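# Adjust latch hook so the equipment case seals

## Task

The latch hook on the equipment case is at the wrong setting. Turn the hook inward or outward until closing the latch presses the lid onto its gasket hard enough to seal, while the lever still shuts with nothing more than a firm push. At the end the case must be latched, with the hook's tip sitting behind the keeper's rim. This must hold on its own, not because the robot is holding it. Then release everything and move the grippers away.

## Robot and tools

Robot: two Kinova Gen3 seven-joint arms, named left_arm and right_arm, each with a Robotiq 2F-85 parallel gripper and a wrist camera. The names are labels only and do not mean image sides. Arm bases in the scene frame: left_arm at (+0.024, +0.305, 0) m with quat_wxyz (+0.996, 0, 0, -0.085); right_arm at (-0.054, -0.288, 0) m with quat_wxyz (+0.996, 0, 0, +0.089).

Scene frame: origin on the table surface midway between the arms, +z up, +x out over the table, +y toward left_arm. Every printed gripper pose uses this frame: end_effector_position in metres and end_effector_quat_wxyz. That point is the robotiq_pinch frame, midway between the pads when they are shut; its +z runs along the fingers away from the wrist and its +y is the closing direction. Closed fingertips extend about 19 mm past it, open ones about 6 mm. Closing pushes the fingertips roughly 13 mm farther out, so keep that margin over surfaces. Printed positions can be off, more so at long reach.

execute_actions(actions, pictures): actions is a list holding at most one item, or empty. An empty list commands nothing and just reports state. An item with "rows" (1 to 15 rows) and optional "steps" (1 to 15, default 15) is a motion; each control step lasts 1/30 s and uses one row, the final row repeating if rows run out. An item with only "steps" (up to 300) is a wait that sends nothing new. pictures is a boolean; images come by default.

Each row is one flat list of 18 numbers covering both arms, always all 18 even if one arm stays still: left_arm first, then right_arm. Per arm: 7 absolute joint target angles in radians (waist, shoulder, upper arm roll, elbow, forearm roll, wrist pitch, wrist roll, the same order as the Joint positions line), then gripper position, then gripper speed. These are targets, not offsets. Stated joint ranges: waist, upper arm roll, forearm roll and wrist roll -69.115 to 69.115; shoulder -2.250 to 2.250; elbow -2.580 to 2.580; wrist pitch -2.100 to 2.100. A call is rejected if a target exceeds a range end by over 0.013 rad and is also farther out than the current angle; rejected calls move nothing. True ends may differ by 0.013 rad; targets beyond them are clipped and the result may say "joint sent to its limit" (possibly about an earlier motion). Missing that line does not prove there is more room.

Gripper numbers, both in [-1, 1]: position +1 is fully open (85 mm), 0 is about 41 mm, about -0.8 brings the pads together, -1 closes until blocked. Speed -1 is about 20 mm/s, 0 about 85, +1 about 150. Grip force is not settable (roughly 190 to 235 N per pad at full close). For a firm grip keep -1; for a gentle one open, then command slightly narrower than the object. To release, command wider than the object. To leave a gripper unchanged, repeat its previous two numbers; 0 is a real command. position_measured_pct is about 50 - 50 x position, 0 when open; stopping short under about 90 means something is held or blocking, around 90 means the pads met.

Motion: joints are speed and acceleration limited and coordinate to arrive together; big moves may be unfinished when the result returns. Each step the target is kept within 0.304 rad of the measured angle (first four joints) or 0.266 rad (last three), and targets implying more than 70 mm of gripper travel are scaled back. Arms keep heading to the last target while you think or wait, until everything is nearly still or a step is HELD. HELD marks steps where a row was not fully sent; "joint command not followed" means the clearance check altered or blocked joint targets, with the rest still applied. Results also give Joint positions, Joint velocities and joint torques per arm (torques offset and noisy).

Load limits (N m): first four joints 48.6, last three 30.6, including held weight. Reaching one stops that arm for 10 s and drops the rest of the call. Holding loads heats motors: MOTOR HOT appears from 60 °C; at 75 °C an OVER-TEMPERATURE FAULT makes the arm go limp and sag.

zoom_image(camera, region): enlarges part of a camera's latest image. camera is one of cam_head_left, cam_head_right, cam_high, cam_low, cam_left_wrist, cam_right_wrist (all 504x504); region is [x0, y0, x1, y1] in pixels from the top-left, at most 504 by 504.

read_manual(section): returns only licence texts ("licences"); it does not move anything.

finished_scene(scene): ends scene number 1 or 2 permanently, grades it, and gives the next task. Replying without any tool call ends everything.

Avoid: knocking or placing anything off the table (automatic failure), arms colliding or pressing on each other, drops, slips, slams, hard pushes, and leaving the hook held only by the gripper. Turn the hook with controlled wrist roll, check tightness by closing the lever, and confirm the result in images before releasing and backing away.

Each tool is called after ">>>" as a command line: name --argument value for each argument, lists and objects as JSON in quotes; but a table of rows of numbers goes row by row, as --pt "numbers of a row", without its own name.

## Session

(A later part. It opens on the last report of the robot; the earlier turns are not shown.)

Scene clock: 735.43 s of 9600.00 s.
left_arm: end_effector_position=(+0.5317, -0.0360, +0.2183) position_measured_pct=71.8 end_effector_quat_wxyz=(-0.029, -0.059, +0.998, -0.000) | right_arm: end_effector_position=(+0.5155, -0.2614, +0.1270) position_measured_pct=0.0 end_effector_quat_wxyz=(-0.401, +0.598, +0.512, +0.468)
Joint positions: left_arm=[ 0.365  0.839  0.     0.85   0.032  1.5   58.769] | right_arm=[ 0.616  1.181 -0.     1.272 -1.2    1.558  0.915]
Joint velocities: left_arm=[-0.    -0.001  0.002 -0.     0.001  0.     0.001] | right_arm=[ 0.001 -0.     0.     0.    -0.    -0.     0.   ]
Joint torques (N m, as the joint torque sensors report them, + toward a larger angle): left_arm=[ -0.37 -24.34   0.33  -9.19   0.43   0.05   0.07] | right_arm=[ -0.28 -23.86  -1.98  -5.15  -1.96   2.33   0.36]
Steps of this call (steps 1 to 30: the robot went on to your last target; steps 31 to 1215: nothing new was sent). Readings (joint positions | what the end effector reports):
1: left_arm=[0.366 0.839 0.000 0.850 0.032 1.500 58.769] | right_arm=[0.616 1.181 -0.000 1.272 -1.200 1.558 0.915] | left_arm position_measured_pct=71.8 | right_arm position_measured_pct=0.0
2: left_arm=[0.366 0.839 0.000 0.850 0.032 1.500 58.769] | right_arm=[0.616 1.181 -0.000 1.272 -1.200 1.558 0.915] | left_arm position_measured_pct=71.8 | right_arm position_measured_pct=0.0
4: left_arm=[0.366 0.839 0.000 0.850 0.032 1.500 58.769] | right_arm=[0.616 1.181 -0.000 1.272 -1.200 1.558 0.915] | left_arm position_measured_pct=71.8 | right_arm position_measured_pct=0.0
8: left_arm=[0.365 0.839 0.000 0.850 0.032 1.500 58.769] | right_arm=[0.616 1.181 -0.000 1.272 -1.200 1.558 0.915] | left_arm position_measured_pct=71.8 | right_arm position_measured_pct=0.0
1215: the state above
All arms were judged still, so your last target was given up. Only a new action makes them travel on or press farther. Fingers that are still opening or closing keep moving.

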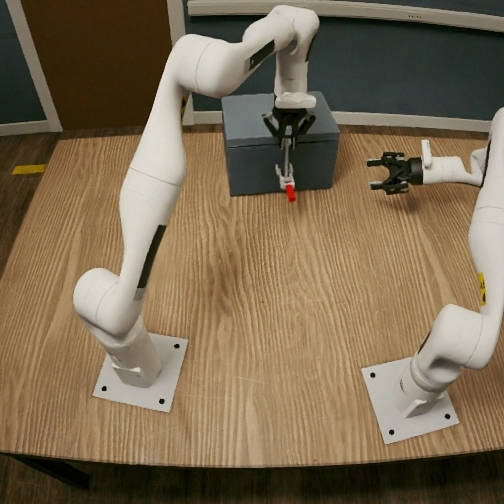

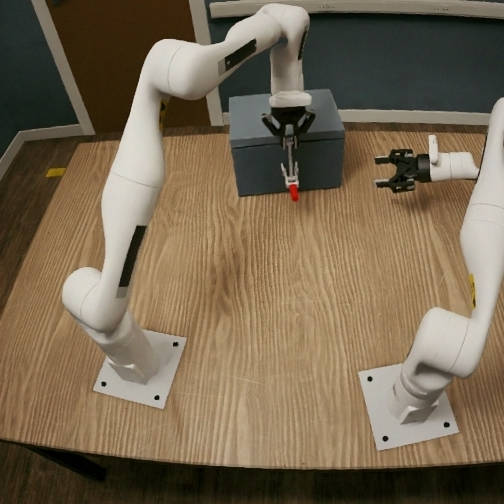

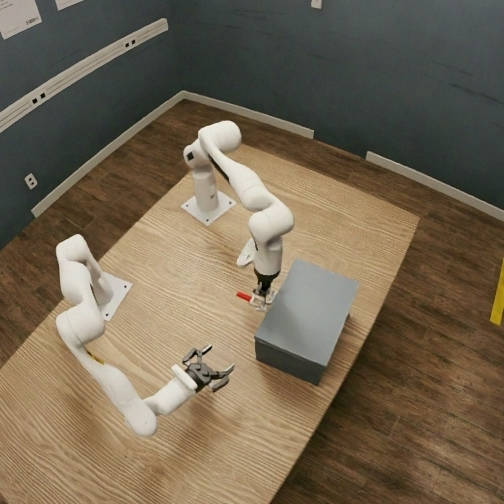

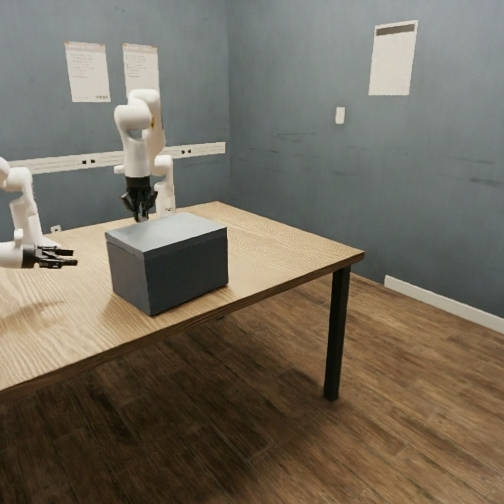

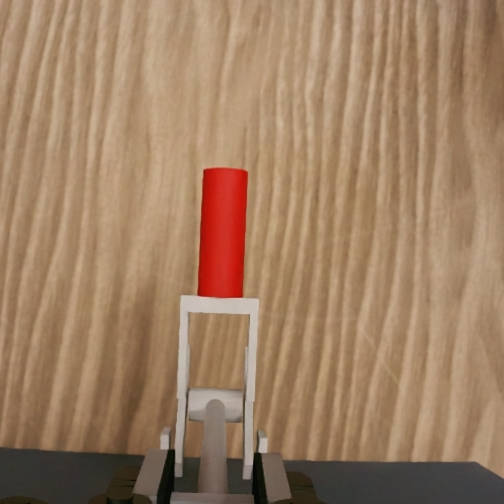

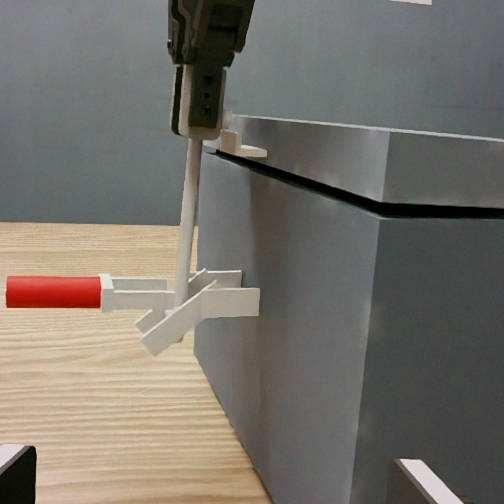

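>>> execute_actions --actions '[{"rows": [[0.3625,0.8420,0,0.8360,0.0368,1.5125,58.765,-0.55,-0.5,0.616,1.181,0,1.272,-1.2,1.558,0.915,1,0],[0.3625,0.8420,0,0.8360,0.0368,1.5125,58.765,-0.55,-0.5,0.616,1.181,0,1.272,-1.2,1.558,0.915,1,0],[0.3625,0.8420,0,0.8360,0.0368,1.5125,58.765,-0.55,-0.5,0.616,1.181,0,1.272,-1.2,1.558,0.915,1,0],[0.3592,0.8490,0,0.8222,0.0413,1.525,58.762,-0.55,-0.5,0.616,1.181,0,1.272,-1.2,1.558,0.915,1,0],[0.3592,0.8490,0,0.8222,0.0413,1.525,58.762,-0.55,-0.5,0.616,1.181,0,1.272,-1.2,1.558,0.915,1,0],[0.3592,0.8490,0,0.8222,0.0413,1.525,58.762,-0.55,-0.5,0.616,1.181,0,1.272,-1.2,1.558,0.915,1,0],[0.356,0.8560,0,0.8085,0.0458,1.5374,58.758,-0.55,-0.5,0.616,1.181,0,1.272,-1.2,1.558,0.915,1,0],[0.356,0.8560,0,0.8085,0.0458,1.5374,58.758,-0.55,-0.5,0.616,1.181,0,1.272,-1.2,1.558,0.915,1,0],[0.356,0.8560,0,0.8085,0.0458,1.5374,58.758,-0.55,-0.5,0.616,1.181,0,1.272,-1.2,1.558,0.915,1,0],[0.3528,0.8630,0,0.7947,0.0502,1.55,58.755,-0.55,-0.5,0.616,1.181,0,1.272,-1.2,1.558,0.915,1,0],[0.3528,0.8630,0,0.7947,0.0502,1.55,58.755,-0.55,-0.5,0.616,1.181,0,1.272,-1.2,1.558,0.915,1,0],[0.3528,0.8630,0,0.7947,0.0502,1.55,58.755,-0.55,-0.5,0.616,1.181,0,1.272,-1.2,1.558,0.915,1,0],[0.3497,0.8700,0,0.7810,0.0547,1.5623,58.751,-0.55,-0.5,0.616,1.181,0,1.272,-1.2,1.558,0.915,1,0]], "steps": 15}]'

>>> zoom_image --camera "cam_right_wrist" --region '[150, 60, 300, 210]'

Scene clock: 765.40 s of 9600.00 s.
left_arm: end_effector_position=(+0.5343, -0.0355, +0.2184) position_measured_pct=71.8 end_effector_quat_wxyz=(-0.044, -0.057, +0.997, -0.002) | right_arm: end_effector_position=(+0.5155, -0.2614, +0.1270) position_measured_pct=0.0 end_effector_quat_wxyz=(-0.401, +0.598, +0.512, +0.468)
Joint positions: left_arm=[ 0.352  0.868  0.     0.792  0.052  1.553 58.754] | right_arm=[ 0.616  1.181 -0.     1.272 -1.2    1.558  0.915]
Joint velocities: left_arm=[-0.024  0.058 -0.001 -0.114  0.042  0.106 -0.035] | right_arm=[0.    0.001 0.001 0.    0.    0.001 0.   ]
Joint torques (N m, as the joint torque sensors report them, + toward a larger angle): left_arm=[ -0.35 -28.     0.61 -10.35   0.5    0.52   0.14] | right_arm=[ -0.48 -23.81  -2.15  -5.24  -1.96   2.54   0.14]
Steps of this call (steps 1 to 884: nothing new was sent; steps 885 to 899: all 15 steps of this action). Readings (joint positions | what the end effector reports):
885: left_arm=[0.365 0.839 0.000 0.849 0.033 1.501 58.769] | right_arm=[0.616 1.181 -0.000 1.272 -1.200 1.558 0.915] | left_arm position_measured_pct=71.8 | right_arm position_measured_pct=0.0
886: left_arm=[0.364 0.841 0.000 0.846 0.034 1.504 58.768] | right_arm=[0.616 1.181 -0.000 1.272 -1.200 1.558 0.915] | left_arm position_measured_pct=71.8 | right_arm position_measured_pct=0.0
888: left_arm=[0.363 0.844 0.000 0.840 0.036 1.509 58.766] | right_arm=[0.616 1.181 -0.000 1.272 -1.200 1.558 0.915] | left_arm position_measured_pct=71.8 | right_arm position_measured_pct=0.0
892: left_arm=[0.359 0.852 0.000 0.823 0.042 1.525 58.762] | right_arm=[0.616 1.181 -0.000 1.272 -1.200 1.558 0.915] | left_arm position_measured_pct=71.8 | right_arm position_measured_pct=0.0
899: the state above

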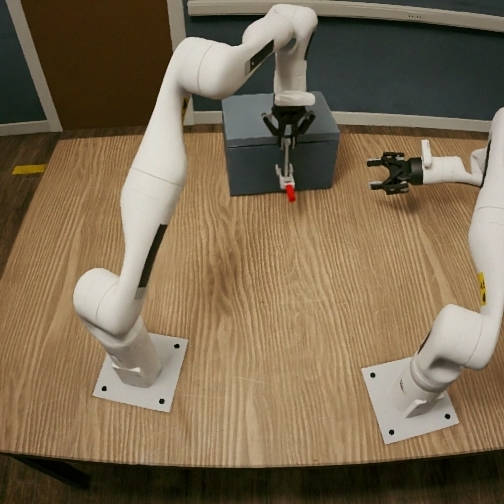

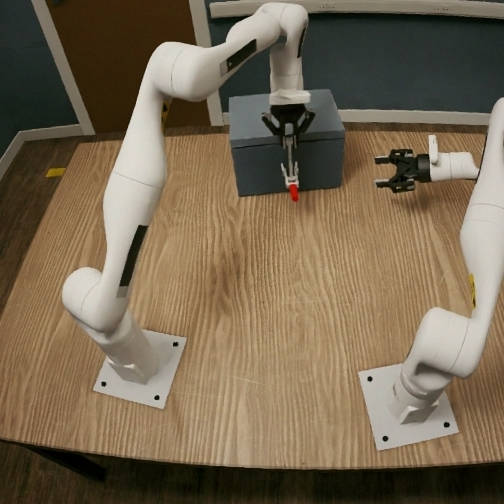

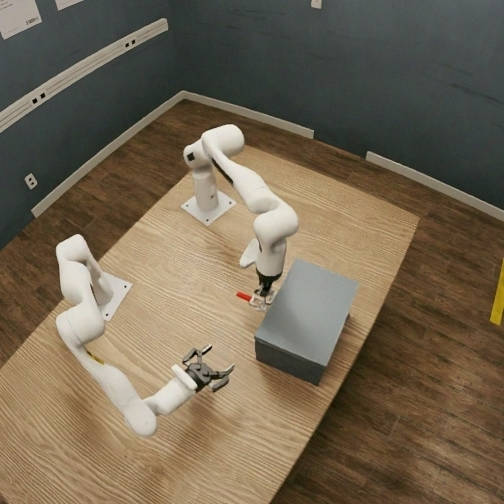

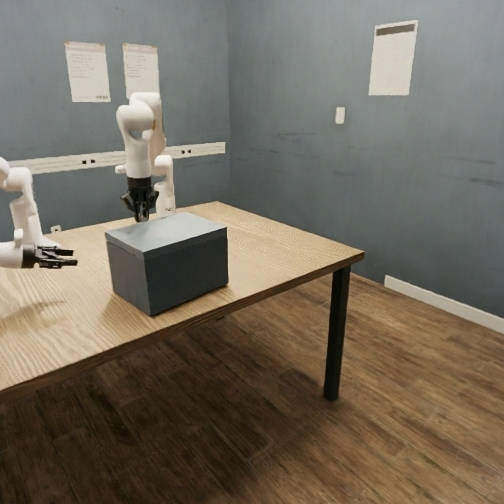

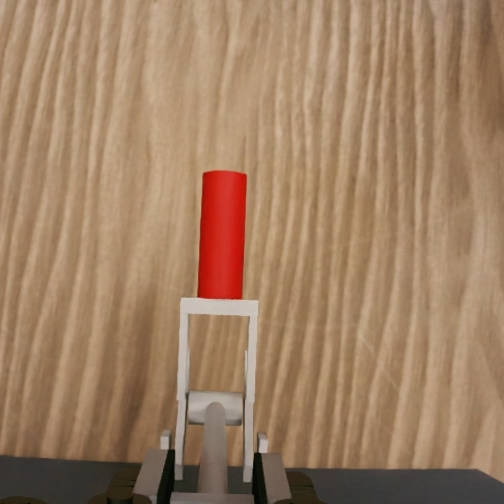

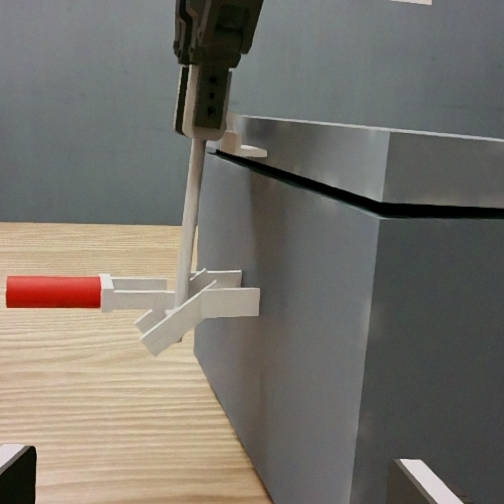

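Region (150, 60, 300, 210) of cam_right_wrist's 504x504 image, scaled by 3.360.

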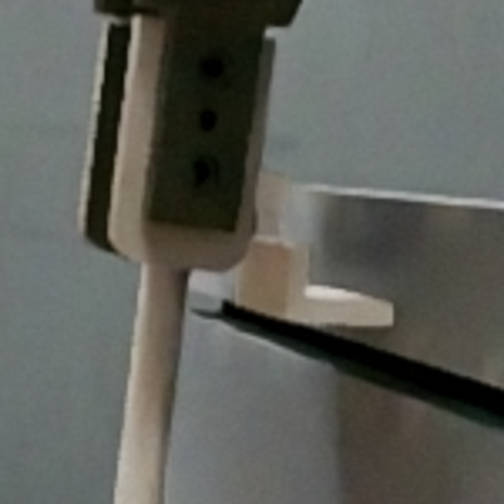

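>>> execute_actions --actions '[{"steps": 10}]'

>>> zoom_image --camera "cam_right_wrist" --region '[180, 80, 280, 180]'

Scene clock: 770.60 s of 9600.00 s.
left_arm: end_effector_position=(+0.5347, -0.0354, +0.2184) position_measured_pct=71.8 end_effector_quat_wxyz=(-0.047, -0.057, +0.997, -0.003) | right_arm: end_effector_position=(+0.5155, -0.2614, +0.1270) position_measured_pct=0.0 end_effector_quat_wxyz=(-0.401, +0.598, +0.512, +0.468)
Joint positions: left_arm=[ 0.35   0.874  0.     0.782  0.055  1.562 58.751] | right_arm=[ 0.616  1.181 -0.     1.272 -1.2    1.558  0.915]
Joint velocities: left_arm=[ 0.     0.     0.001 -0.     0.    -0.001 -0.001] | right_arm=[ 0.    -0.001  0.    -0.001  0.    -0.     0.   ]
Joint torques (N m, as the joint torque sensors report them, + toward a larger angle): left_arm=[ -0.62 -27.16   0.2   -9.51   0.3    0.22   0.05] | right_arm=[ -0.4  -23.85  -2.19  -5.42  -1.89   2.33   0.14]
Steps of this call (steps 1 to 15: the robot went on to your last target; steps 16 to 156: nothing new was sent). Readings (joint positions | what the end effector reports):
1: left_arm=[0.352 0.870 0.000 0.789 0.053 1.556 58.753] | right_arm=[0.616 1.181 -0.000 1.272 -1.200 1.558 0.915] | left_arm position_measured_pct=71.8 | right_arm position_measured_pct=0.0
2: left_arm=[0.351 0.871 0.000 0.787 0.054 1.558 58.752] | right_arm=[0.616 1.181 -0.000 1.272 -1.200 1.558 0.915] | left_arm position_measured_pct=71.8 | right_arm position_measured_pct=0.0
4: left_arm=[0.351 0.872 0.000 0.785 0.055 1.560 58.751] | right_arm=[0.616 1.181 -0.000 1.272 -1.200 1.558 0.915] | left_arm position_measured_pct=71.8 | right_arm position_measured_pct=0.0
8: left_arm=[0.350 0.873 0.000 0.783 0.055 1.561 58.751] | right_arm=[0.616 1.181 -0.000 1.272 -1.200 1.558 0.915] | left_arm position_measured_pct=71.8 | right_arm position_measured_pct=0.0
156: the state above
All arms were judged still, so your last target was given up. Only a new action makes them travel on or press farther. Fingers that are still opening or closing keep moving.

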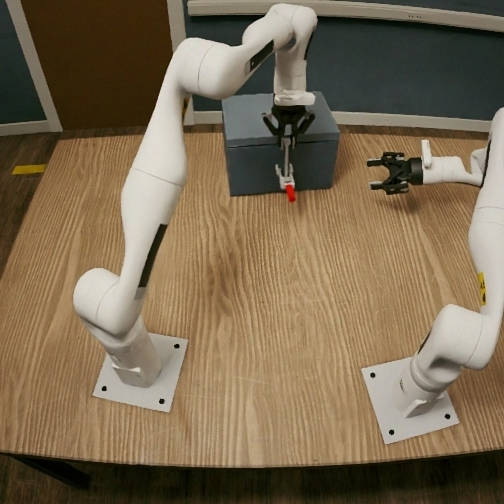

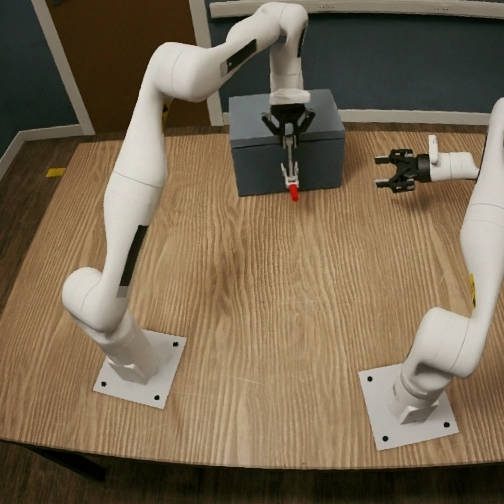

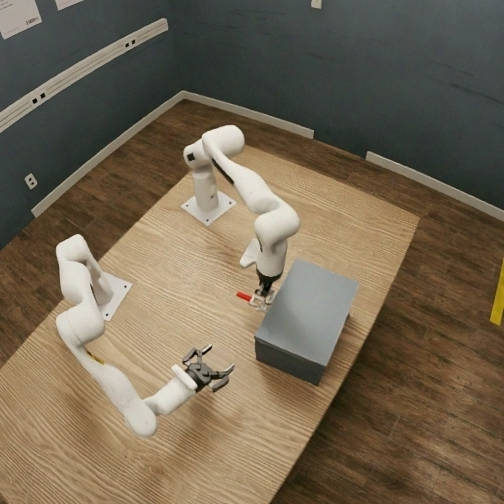

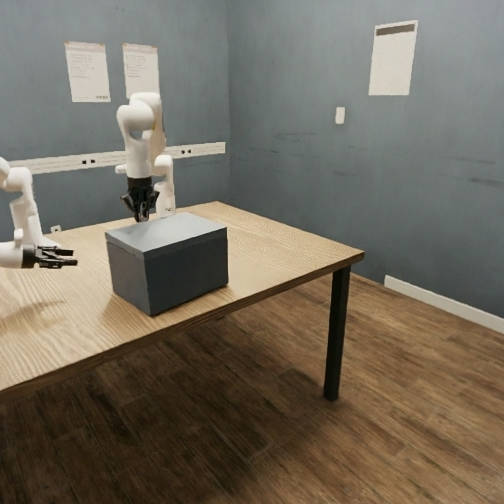

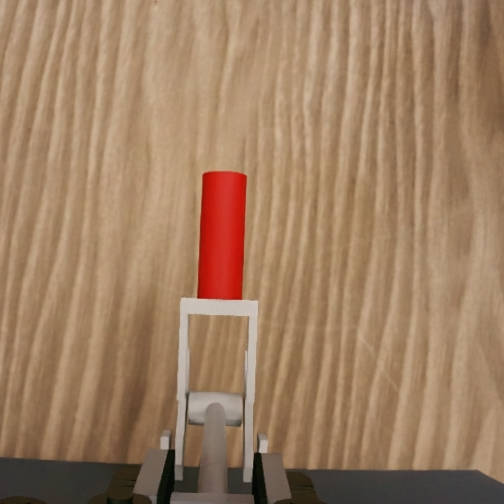

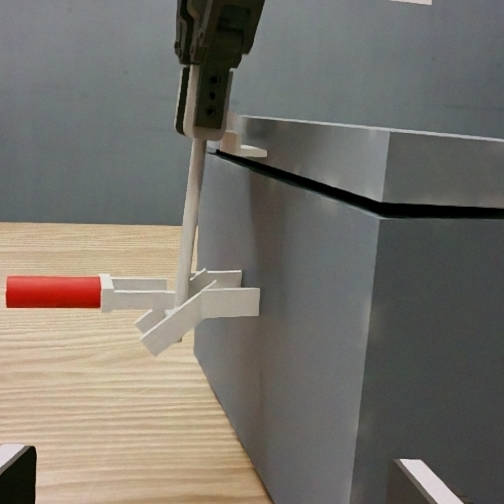

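Region (180, 80, 280, 180) of cam_right_wrist's 504x504 image, scaled by 5.040.

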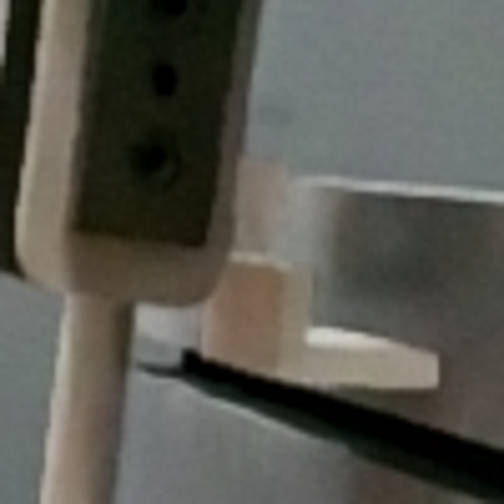

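>>> execute_actions --actions '[{"rows": [[0.3497,0.8730,0,0.7810,0.0547,1.5623,58.751,-0.2,0,0.616,1.181,0,1.272,-1.2,1.558,0.915,1,0],[0.3497,0.8730,0,0.7810,0.0547,1.5623,58.751,-0.2,0,0.616,1.181,0,1.272,-1.2,1.558,0.915,1,0],[0.3497,0.8730,0,0.7810,0.0547,1.5623,58.751,-0.2,0,0.616,1.181,0,1.272,-1.2,1.558,0.915,1,0],[0.3497,0.8730,0,0.7810,0.0547,1.5623,58.751,-0.2,0,0.616,1.181,0,1.272,-1.2,1.558,0.915,1,0],[0.3497,0.8730,0,0.7810,0.0547,1.5623,58.751,-0.2,0,0.616,1.181,0,1.272,-1.2,1.558,0.915,1,0],[0.3497,0.8730,0,0.7810,0.0547,1.5623,58.751,-0.2,0,0.616,1.181,0,1.272,-1.2,1.558,0.915,1,0],[0.3497,0.8730,0,0.7810,0.0547,1.5623,58.751,-0.2,0,0.616,1.181,0,1.272,-1.2,1.558,0.915,1,0],[0.3497,0.8730,0,0.7810,0.0547,1.5623,58.751,-0.2,0,0.616,1.181,0,1.272,-1.2,1.558,0.915,1,0]], "steps": 12}]'

>>> zoom_image --camera "cam_right_wrist" --region '[150, 60, 300, 210]'

Scene clock: 829.50 s of 9600.00 s.
left_arm: end_effector_position=(+0.5353, -0.0350, +0.2190) position_measured_pct=59.9 end_effector_quat_wxyz=(-0.046, -0.057, +0.997, -0.003) | right_arm: end_effector_position=(+0.5155, -0.2614, +0.1270) position_measured_pct=0.0 end_effector_quat_wxyz=(-0.401, +0.598, +0.512, +0.468)
Joint positions: left_arm=[ 0.35   0.873 -0.     0.781  0.055  1.562 58.751] | right_arm=[ 0.616  1.181 -0.     1.272 -1.2    1.558  0.915]
Joint velocities: left_arm=[-0.    -0.001  0.003 -0.     0.    -0.    -0.001] | right_arm=[-0.001 -0.001  0.    -0.    -0.    -0.     0.   ]
Joint torques (N m, as the joint torque sensors report them, + toward a larger angle): left_arm=[ -0.28 -24.66   0.7   -8.44   0.47   0.17   0.04] | right_arm=[ -0.55 -23.9   -2.28  -5.37  -1.88   2.38   0.18]
Steps of this call (steps 1 to 1755: nothing new was sent; steps 1756 to 1767: all 12 steps of this action). Readings (joint positions | what the end effector reports):
1756: left_arm=[0.350 0.874 0.000 0.782 0.055 1.562 58.751] | right_arm=[0.616 1.181 -0.000 1.272 -1.200 1.558 0.915] | left_arm position_measured_pct=71.8 | right_arm position_measured_pct=0.0
1757: left_arm=[0.350 0.874 0.000 0.782 0.055 1.562 58.751] | right_arm=[0.616 1.181 -0.000 1.272 -1.200 1.558 0.915] | left_arm position_measured_pct=71.8 | right_arm position_measured_pct=0.0
1759: left_arm=[0.350 0.874 0.000 0.782 0.055 1.562 58.751] | right_arm=[0.616 1.181 -0.000 1.272 -1.200 1.558 0.915] | left_arm position_measured_pct=67.5 | right_arm position_measured_pct=0.0
1763: left_arm=[0.350 0.873 -0.000 0.781 0.055 1.562 58.751] | right_arm=[0.616 1.181 -0.000 1.272 -1.200 1.558 0.915] | left_arm position_measured_pct=60.7 | right_arm position_measured_pct=0.0
1767: the state above

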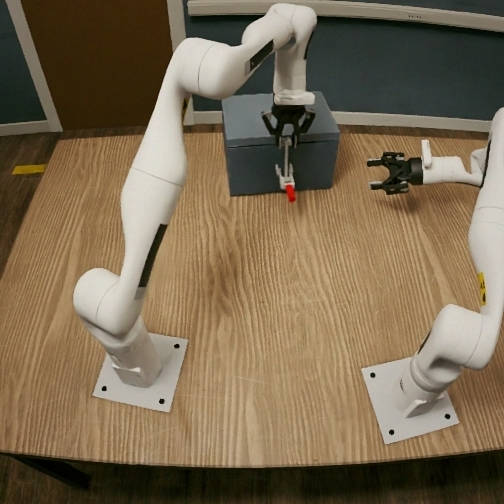

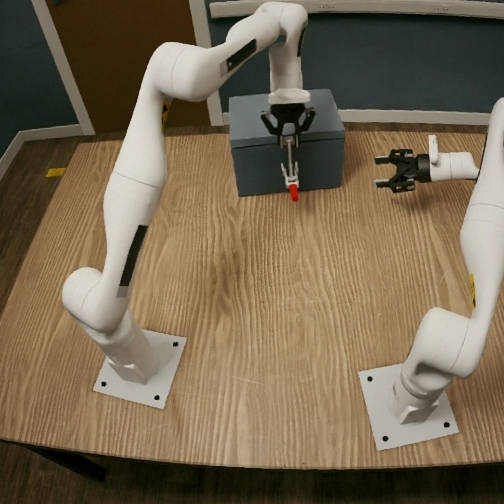

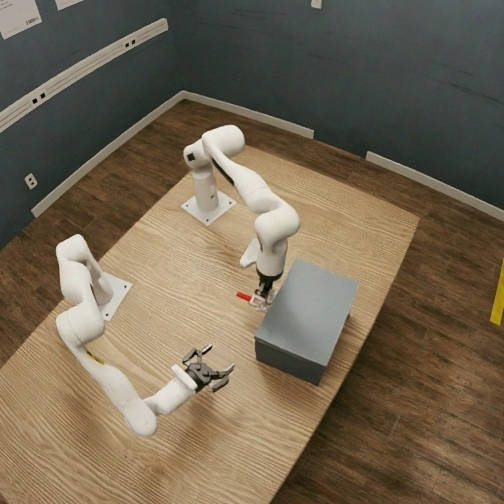

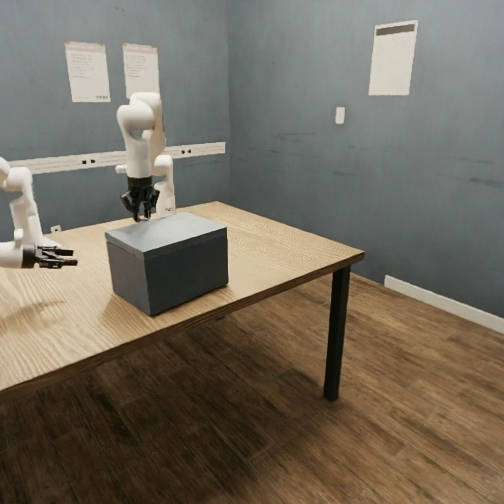

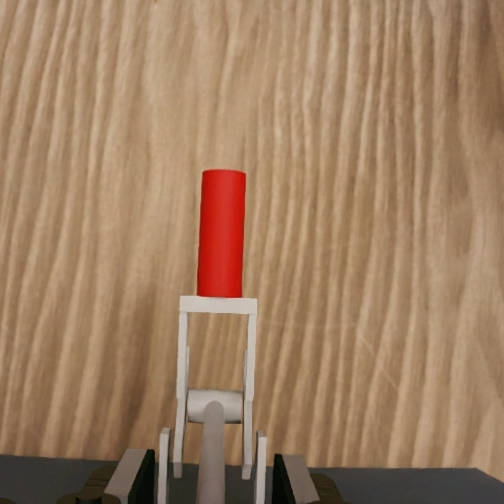

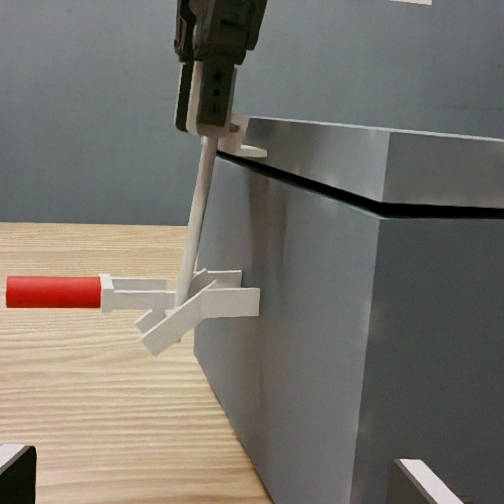

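Region (150, 60, 300, 210) of cam_right_wrist's 504x504 image, scaled by 3.360.

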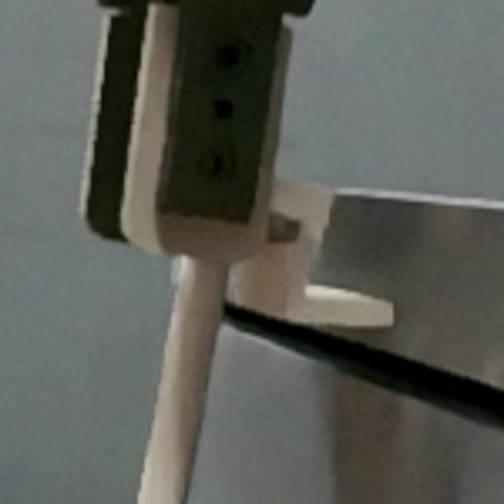

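>>> execute_actions --actions '[{"rows": [[0.3492,0.8729,0,0.7654,0.0547,1.578,58.75,-0.2,0,0.616,1.181,0,1.272,-1.2,1.558,0.915,1,0],[0.3488,0.8727,0,0.7498,0.0547,1.5937,58.75,-0.2,0,0.616,1.181,0,1.272,-1.2,1.558,0.915,1,0],[0.3484,0.8725,0,0.734,0.0547,1.6095,58.75,-0.2,0,0.616,1.181,0,1.272,-1.2,1.558,0.915,1,0],[0.348,0.872,0,0.718,0.0547,1.626,58.75,-0.2,0,0.616,1.181,0,1.272,-1.2,1.558,0.915,1,0],[0.3475,0.8715,0,0.702,0.0547,1.6425,58.749,-0.2,0,0.616,1.181,0,1.272,-1.2,1.558,0.915,1,0],[0.3475,0.868,0,0.69,0.0547,1.658,58.749,-0.2,0,0.616,1.181,0,1.272,-1.2,1.558,0.915,1,0],[0.3475,0.864,0,0.68,0.0547,1.672,58.749,-0.2,0,0.616,1.181,0,1.272,-1.2,1.558,0.915,1,0]], "steps": 13}]' --pictures false

>>> execute_actions --actions '[{"rows": [[0.355,0.850,0,0.718,0.051,1.642,58.757,-0.2,0,0.616,1.181,0,1.272,-1.2,1.558,0.915,1,0],[0.3626,0.8375,0,0.756,0.047,1.6116,58.764,-0.2,0,0.616,1.181,0,1.272,-1.2,1.558,0.915,1,0],[0.370,0.825,0,0.794,0.0437,1.5814,58.772,-0.2,0,0.616,1.181,0,1.272,-1.2,1.558,0.915,1,0],[0.3776,0.812,0,0.832,0.040,1.5512,58.780,-0.2,0,0.616,1.181,0,1.272,-1.2,1.558,0.915,1,0],[0.385,0.7995,0,0.870,0.0365,1.521,58.787,-0.2,0,0.616,1.181,0,1.272,-1.2,1.558,0.915,1,0],[0.3927,0.787,0,0.908,0.033,1.491,58.795,-0.2,0,0.616,1.181,0,1.272,-1.2,1.558,0.915,1,0],[0.400,0.774,0,0.946,0.029,1.4605,58.803,-0.2,0,0.616,1.181,0,1.272,-1.2,1.558,0.915,1,0],[0.4078,0.7616,0,0.984,0.0255,1.430,58.810,-0.2,0,0.616,1.181,0,1.272,-1.2,1.558,0.915,1,0],[0.4153,0.749,0,1.022,0.022,1.400,58.818,-0.2,0,0.616,1.181,0,1.272,-1.2,1.558,0.915,1,0],[0.4228,0.7365,0,1.060,0.018,1.370,58.826,-0.2,0,0.616,1.181,0,1.272,-1.2,1.558,0.915,1,0],[0.4304,0.724,0,1.098,0.0146,1.3397,58.833,-0.2,0,0.616,1.181,0,1.272,-1.2,1.558,0.915,1,0],[0.438,0.711,0,1.1355,0.011,1.3094,58.841,-0.2,0,0.616,1.181,0,1.272,-1.2,1.558,0.915,1,0],[0.4455,0.6987,0,1.1735,0.007,1.279,58.849,-0.2,0,0.616,1.181,0,1.272,-1.2,1.558,0.915,1,0],[0.453,0.686,0,1.2114,0.0036,1.249,58.856,-0.2,0,0.616,1.181,0,1.272,-1.2,1.558,0.915,1,0],[0.4605,0.6735,0,1.2493,0,1.2188,58.864,-0.2,0,0.616,1.181,0,1.272,-1.2,1.558,0.915,1,0]], "steps": 15}]' --pictures false

>>> execute_actions --actions '[{"rows": [[0.4605,0.6735,0,1.2493,0,1.2188,58.864,-0.2,0,0.616,1.181,0,1.272,-1.2,1.558,0.915,1,0],[0.4605,0.6735,0,1.2493,0,1.2188,58.864,-0.2,0,0.616,1.181,0,1.272,-1.2,1.558,0.915,1,0],[0.4605,0.6735,0,1.2493,0,1.2188,58.864,-0.2,0,0.616,1.181,0,1.272,-1.2,1.558,0.915,1,0],[0.4605,0.6735,0,1.2493,0,1.2188,58.864,-0.2,0,0.616,1.181,0,1.272,-1.2,1.558,0.915,1,0],[0.4605,0.6735,0,1.2493,0,1.2188,58.864,-0.2,0,0.616,1.181,0,1.272,-1.2,1.558,0.915,1,0],[0.4605,0.6735,0,1.2493,0,1.2188,58.864,-0.2,0,0.616,1.181,0,1.272,-1.2,1.558,0.915,1,0],[0.4605,0.686,0,1.2685,0,1.187,58.864,-0.2,0,0.616,1.181,0,1.272,-1.2,1.558,0.915,1,0],[0.4605,0.6985,0,1.288,0,1.155,58.864,-0.2,0,0.616,1.181,0,1.272,-1.2,1.558,0.915,1,0],[0.4605,0.711,0,1.307,0,1.1235,58.864,-0.2,0,0.616,1.181,0,1.272,-1.2,1.558,0.915,1,0],[0.4605,0.7235,0,1.3263,0,1.0918,58.864,-0.2,0,0.616,1.181,0,1.272,-1.2,1.558,0.915,1,0]], "steps": 15}]' --pictures false

>>> execute_actions --actions '[{"steps": 15}]'

>>> zoom_image --camera "cam_right_wrist" --region '[170, 70, 290, 190]'

Scene clock: 889.93 s of 9600.00 s.
left_arm: end_effector_position=(+0.5349, -0.0332, +0.2556) position_measured_pct=59.9 end_effector_quat_wxyz=(-0.046, -0.055, +0.997, -0.003) | right_arm: end_effector_position=(+0.5155, -0.2614, +0.1270) position_measured_pct=0.0 end_effector_quat_wxyz=(-0.401, +0.598, +0.512, +0.468)
Joint positions: left_arm=[ 0.348  0.864  0.     0.683  0.055  1.668 58.749] | right_arm=[ 0.616  1.181 -0.     1.272 -1.2    1.558  0.915]
Joint velocities: left_arm=[-0.001 -0.006 -0.001 -0.046  0.     0.053 -0.002] | right_arm=[ 0.001  0.001 -0.     0.    -0.     0.001  0.   ]
Joint torques (N m, as the joint torque sensors report them, + toward a larger angle): left_arm=[ -0.34 -22.92   0.62  -8.77   0.55  -0.07   0.29] | right_arm=[ -0.26 -23.79  -2.28  -5.06  -2.14   2.21   0.13]
Steps of this call (steps 1 to 15: the robot went on to your last target; steps 16 to 1800: nothing new was sent; steps 1801 to 1813: all 13 steps of this action). Readings (joint positions | what the end effector reports):
1801: left_arm=[0.350 0.873 0.000 0.780 0.055 1.563 58.751] | right_arm=[0.616 1.181 -0.000 1.272 -1.200 1.558 0.915] | left_arm position_measured_pct=59.9 | right_arm position_measured_pct=0.0
1802: left_arm=[0.350 0.874 0.000 0.776 0.055 1.567 58.751] | right_arm=[0.616 1.181 -0.000 1.272 -1.200 1.558 0.915] | left_arm position_measured_pct=59.9 | right_arm position_measured_pct=0.0
1804: left_arm=[0.349 0.874 -0.000 0.760 0.055 1.583 58.750] | right_arm=[0.616 1.181 -0.000 1.272 -1.200 1.558 0.915] | left_arm position_measured_pct=59.9 | right_arm position_measured_pct=0.0
1808: left_arm=[0.348 0.871 -0.000 0.715 0.055 1.631 58.750] | right_arm=[0.616 1.181 -0.000 1.272 -1.200 1.558 0.915] | left_arm position_measured_pct=59.9 | right_arm position_measured_pct=0.0
1813: the state above

Scene clock: 890.43 s of 9600.00 s.
left_arm: end_effector_position=(+0.4926, -0.0446, +0.2179) position_measured_pct=59.9 end_effector_quat_wxyz=(-0.016, -0.059, +0.998, +0.000) | right_arm: end_effector_position=(+0.5155, -0.2614, +0.1270) position_measured_pct=0.0 end_effector_quat_wxyz=(-0.401, +0.598, +0.512, +0.468)
Joint positions: left_arm=[ 0.419  0.742 -0.     1.039  0.02   1.386 58.821] | right_arm=[ 0.616  1.181 -0.     1.272 -1.2    1.558  0.915]
Joint velocities: left_arm=[ 0.207 -0.345  0.002  1.048 -0.101 -0.835  0.212] | right_arm=[-0.    -0.001  0.     0.    -0.    -0.     0.   ]
Joint torques (N m, as the joint torque sensors report them, + toward a larger angle): left_arm=[ -0.63 -23.14   0.25  -8.53   0.25  -0.21  -0.2 ] | right_arm=[ -0.26 -23.85  -2.06  -5.47  -1.7    2.17   0.25]
Steps of this call (steps 1 to 15: all 15 steps of this action). Readings (joint positions | what the end effector reports):
1: left_arm=[0.348 0.863 -0.000 0.683 0.055 1.669 58.749] | right_arm=[0.616 1.181 -0.000 1.272 -1.200 1.558 0.915] | left_arm position_measured_pct=59.9 | right_arm position_measured_pct=0.0
2: left_arm=[0.350 0.860 -0.000 0.688 0.054 1.665 58.751] | right_arm=[0.616 1.181 -0.000 1.272 -1.200 1.558 0.915] | left_arm position_measured_pct=59.9 | right_arm position_measured_pct=0.0
4: left_arm=[0.355 0.849 -0.000 0.713 0.051 1.646 58.756] | right_arm=[0.616 1.181 -0.000 1.272 -1.200 1.558 0.915] | left_arm position_measured_pct=59.9 | right_arm position_measured_pct=0.0
8: left_arm=[0.374 0.816 -0.000 0.812 0.042 1.568 58.776] | right_arm=[0.616 1.181 -0.000 1.272 -1.200 1.558 0.915] | left_arm position_measured_pct=59.9 | right_arm position_measured_pct=0.0
15: the state above

Scene clock: 890.93 s of 9600.00 s.
left_arm: end_effector_position=(+0.4605, -0.0431, +0.1484) position_measured_pct=59.9 end_effector_quat_wxyz=(-0.000, -0.057, +0.998, +0.000) | right_arm: end_effector_position=(+0.5155, -0.2614, +0.1270) position_measured_pct=0.0 end_effector_quat_wxyz=(-0.401, +0.598, +0.512, +0.468)
Joint positions: left_arm=[ 0.46   0.72  -0.     1.319  0.     1.104 58.864] | right_arm=[ 0.616  1.181 -0.     1.272 -1.2    1.558  0.915]
Joint velocities: left_arm=[ 0.004  0.065 -0.001  0.132 -0.001 -0.209  0.001] | right_arm=[-0.001  0.001  0.    -0.     0.     0.001  0.   ]
Joint torques (N m, as the joint torque sensors report them, + toward a larger angle): left_arm=[  0.22 -24.76   0.03  -9.29   0.19  -0.28   0.01] | right_arm=[ -0.11 -23.83  -2.33  -5.3   -2.05   2.43   0.33]
Steps of this call (steps 1 to 15: all 15 steps of this action). Readings (joint positions | what the end effector reports):
1: left_arm=[0.426 0.731 0.000 1.074 0.017 1.358 58.829] | right_arm=[0.616 1.181 -0.000 1.272 -1.200 1.558 0.915] | left_arm position_measured_pct=59.9 | right_arm position_measured_pct=0.0
2: left_arm=[0.433 0.720 0.000 1.108 0.014 1.331 58.835] | right_arm=[0.616 1.181 -0.000 1.272 -1.200 1.558 0.915] | left_arm position_measured_pct=59.9 | right_arm position_measured_pct=0.0
4: left_arm=[0.444 0.702 0.000 1.167 0.008 1.284 58.848] | right_arm=[0.616 1.181 -0.000 1.272 -1.200 1.558 0.915] | left_arm position_measured_pct=59.9 | right_arm position_measured_pct=0.0
8: left_arm=[0.457 0.682 0.001 1.240 0.001 1.222 58.862] | right_arm=[0.616 1.181 -0.000 1.272 -1.200 1.558 0.915] | left_arm position_measured_pct=59.9 | right_arm position_measured_pct=0.0
15: the state above

Scene clock: 891.43 s of 9600.00 s.
left_arm: end_effector_position=(+0.4602, -0.0432, +0.1440) position_measured_pct=59.9 end_effector_quat_wxyz=(+0.000, -0.057, +0.998, -0.000) | right_arm: end_effector_position=(+0.5155, -0.2614, +0.1270) position_measured_pct=0.0 end_effector_quat_wxyz=(-0.401, +0.598, +0.512, +0.468)
Joint positions: left_arm=[ 0.46   0.723  0.     1.326  0.     1.092 58.864] | right_arm=[ 0.616  1.181 -0.     1.272 -1.2    1.558  0.915]
Joint velocities: left_arm=[-0.001  0.001 -0.001  0.     0.     0.    -0.001] | right_arm=[ 0.001 -0.     0.001  0.    -0.     0.     0.   ]
Joint torques (N m, as the joint torque sensors report them, + toward a larger angle): left_arm=[ -0.36 -21.7    0.36  -7.8    0.35  -0.26   0.  ] | right_arm=[ -0.33 -23.64  -2.15  -5.4   -1.93   2.17   0.04]
Steps of this call (steps 1 to 15: the robot went on to your last target). Readings (joint positions | what the end effector reports):
1: left_arm=[0.460 0.721 -0.000 1.322 0.000 1.099 58.864] | right_arm=[0.616 1.181 -0.000 1.272 -1.200 1.558 0.915] | left_arm position_measured_pct=59.9 | right_arm position_measured_pct=0.0
2: left_arm=[0.460 0.722 -0.000 1.324 0.000 1.096 58.864] | right_arm=[0.616 1.181 -0.000 1.272 -1.200 1.558 0.915] | left_arm position_measured_pct=59.9 | right_arm position_measured_pct=0.0
4: left_arm=[0.460 0.723 0.000 1.325 0.000 1.094 58.864] | right_arm=[0.616 1.181 -0.000 1.272 -1.200 1.558 0.915] | left_arm position_measured_pct=59.9 | right_arm position_measured_pct=0.0
8: left_arm=[0.460 0.723 0.000 1.326 0.000 1.092 58.864] | right_arm=[0.616 1.181 -0.000 1.272 -1.200 1.558 0.915] | left_arm position_measured_pct=59.9 | right_arm position_measured_pct=0.0
15: the state above

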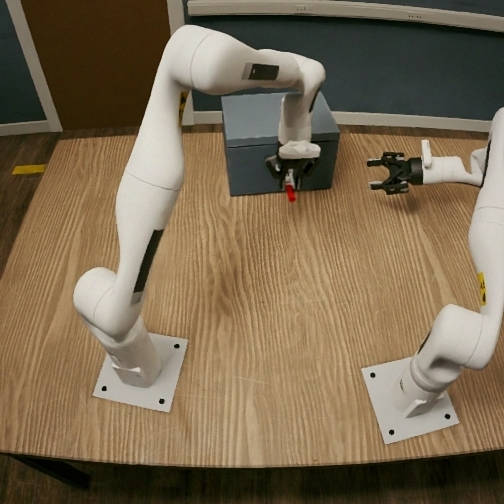

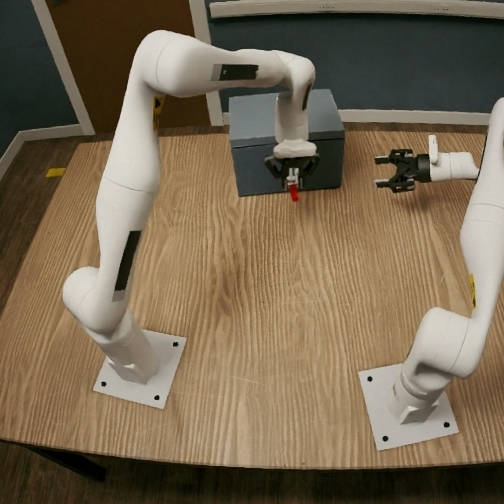

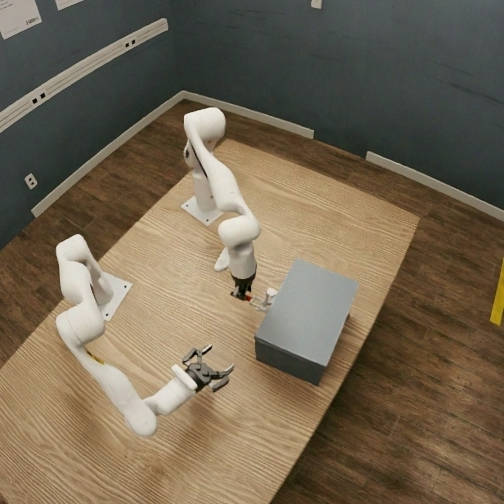

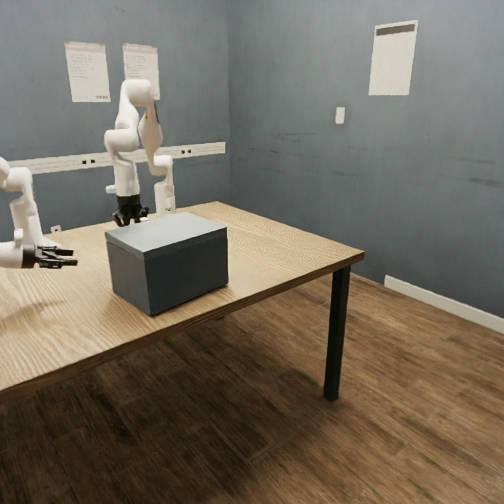

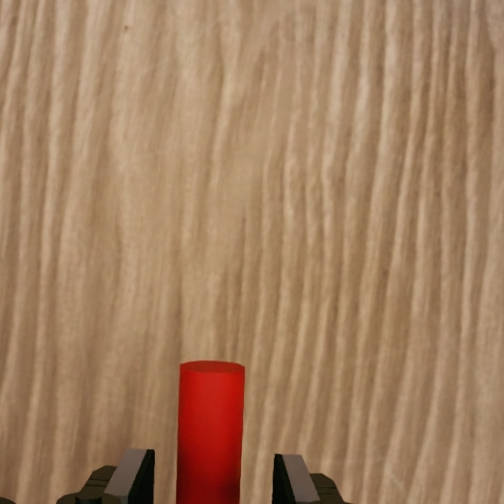

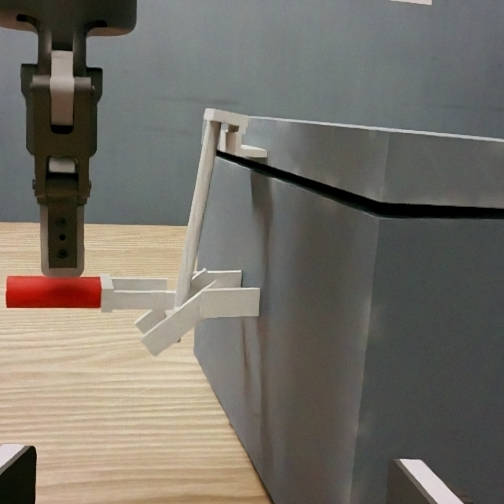

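Region (170, 70, 290, 190) of cam_right_wrist's 504x504 image, scaled by 4.200.

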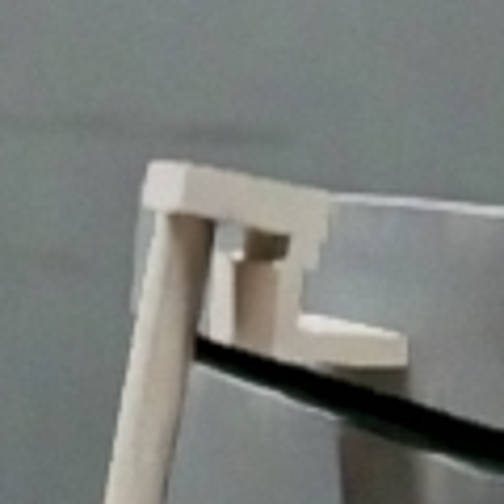

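>>> zoom_image --camera "cam_right_wrist" --region '[0, 180, 270, 380]'

Region (0, 180, 270, 380) of cam_right_wrist's 504x504 image, scaled by 1.867; it fills the top 373 rows of this view, and the rest is white.

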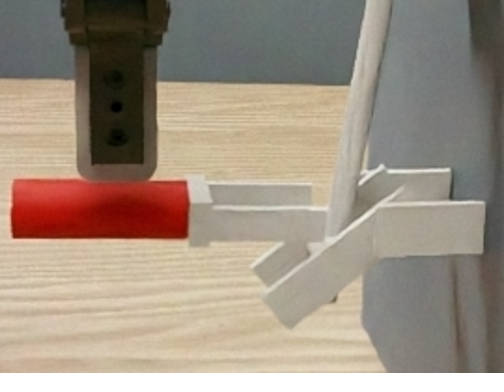

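>>> execute_actions --actions '[{"rows": [[0.4605,0.7295,0,1.3323,0,1.0798,58.864,-0.2,0,0.616,1.181,0,1.272,-1.2,1.558,0.915,1,0],[0.4605,0.7355,0,1.3384,0,1.0678,58.864,-0.2,0,0.616,1.181,0,1.272,-1.2,1.558,0.915,1,0],[0.4605,0.7415,0,1.3444,0,1.0558,58.864,-0.2,0,0.616,1.181,0,1.272,-1.2,1.558,0.915,1,0],[0.4605,0.7475,0,1.3504,0,1.0437,58.864,-0.2,0,0.616,1.181,0,1.272,-1.2,1.558,0.915,1,0],[0.4605,0.7535,0,1.3565,0,1.0317,58.864,-0.2,0,0.616,1.181,0,1.272,-1.2,1.558,0.915,1,0],[0.4605,0.7594,0,1.3625,0,1.0197,58.864,-0.2,0,0.616,1.181,0,1.272,-1.2,1.558,0.915,1,0]], "steps": 15}]'

Scene clock: 951.93 s of 9600.00 s.
left_arm: end_effector_position=(+0.4602, -0.0433, +0.1145) position_measured_pct=59.9 end_effector_quat_wxyz=(+0.000, -0.057, +0.998, -0.000) | right_arm: end_effector_position=(+0.5155, -0.2614, +0.1270) position_measured_pct=0.0 end_effector_quat_wxyz=(-0.401, +0.598, +0.512, +0.468)
Joint positions: left_arm=[ 0.46   0.759 -0.     1.362  0.     1.02  58.864] | right_arm=[ 0.616  1.181 -0.     1.272 -1.2    1.558  0.915]
Joint velocities: left_arm=[ 0.     0.005  0.     0.005 -0.    -0.01   0.001] | right_arm=[-0.002 -0.001  0.     0.    -0.     0.    -0.   ]
Joint torques (N m, as the joint torque sensors report them, + toward a larger angle): left_arm=[ -0.22 -21.7    0.27  -7.41   0.35   0.11   0.1 ] | right_arm=[ -0.3  -23.91  -2.29  -5.14  -1.84   2.29   0.29]
Steps of this call (steps 1 to 15: the robot went on to your last target; steps 16 to 1800: nothing new was sent; steps 1801 to 1815: all 15 steps of this action). Readings (joint positions | what the end effector reports):
1801: left_arm=[0.461 0.724 0.000 1.327 -0.000 1.091 58.864] | right_arm=[0.616 1.181 -0.000 1.272 -1.200 1.558 0.915] | left_arm position_measured_pct=59.9 | right_arm position_measured_pct=0.0
1802: left_arm=[0.461 0.726 0.000 1.329 0.000 1.087 58.864] | right_arm=[0.616 1.181 -0.000 1.272 -1.200 1.558 0.915] | left_arm position_measured_pct=59.9 | right_arm position_measured_pct=0.0
1804: left_arm=[0.461 0.733 0.000 1.335 0.000 1.073 58.864] | right_arm=[0.616 1.181 -0.000 1.272 -1.200 1.558 0.915] | left_arm position_measured_pct=59.9 | right_arm position_measured_pct=0.0
1808: left_arm=[0.461 0.752 -0.000 1.354 -0.000 1.036 58.864] | right_arm=[0.616 1.181 -0.000 1.272 -1.200 1.558 0.915] | left_arm position_measured_pct=59.9 | right_arm position_measured_pct=0.0
1815: the state above

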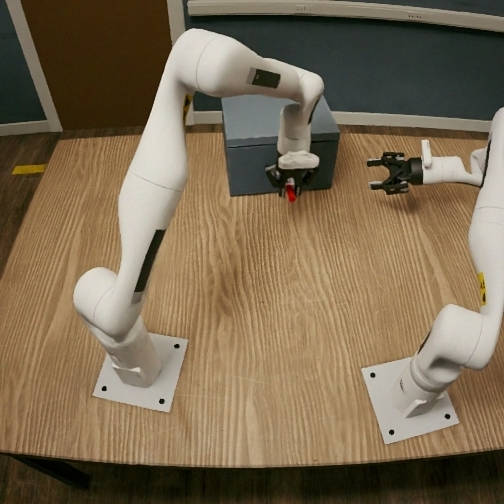

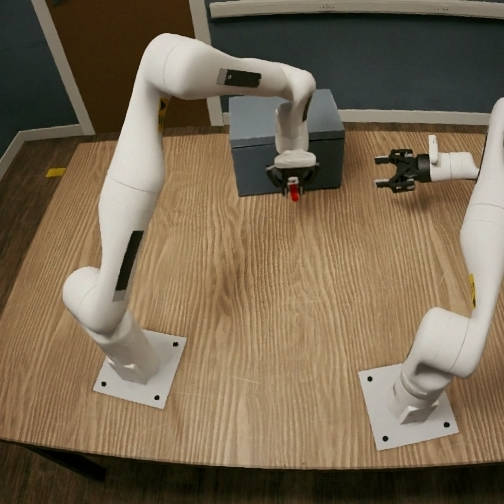

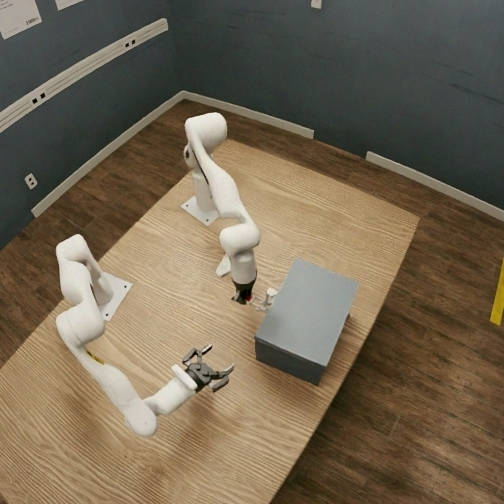

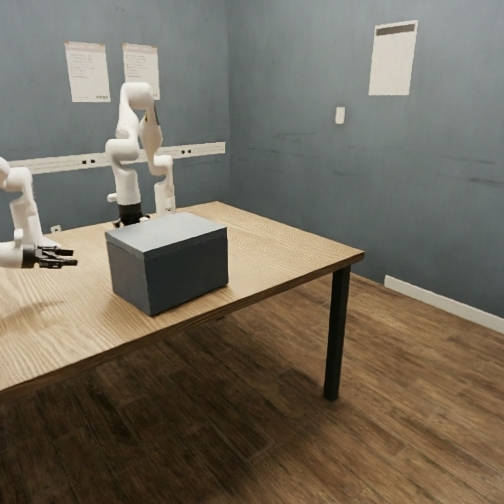

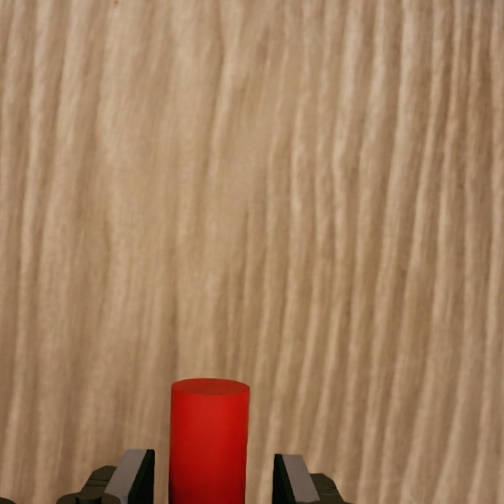

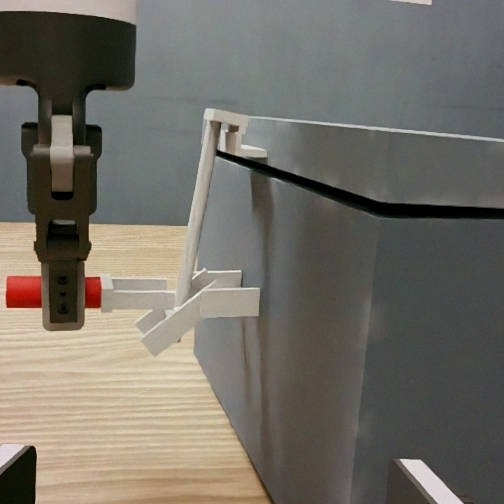

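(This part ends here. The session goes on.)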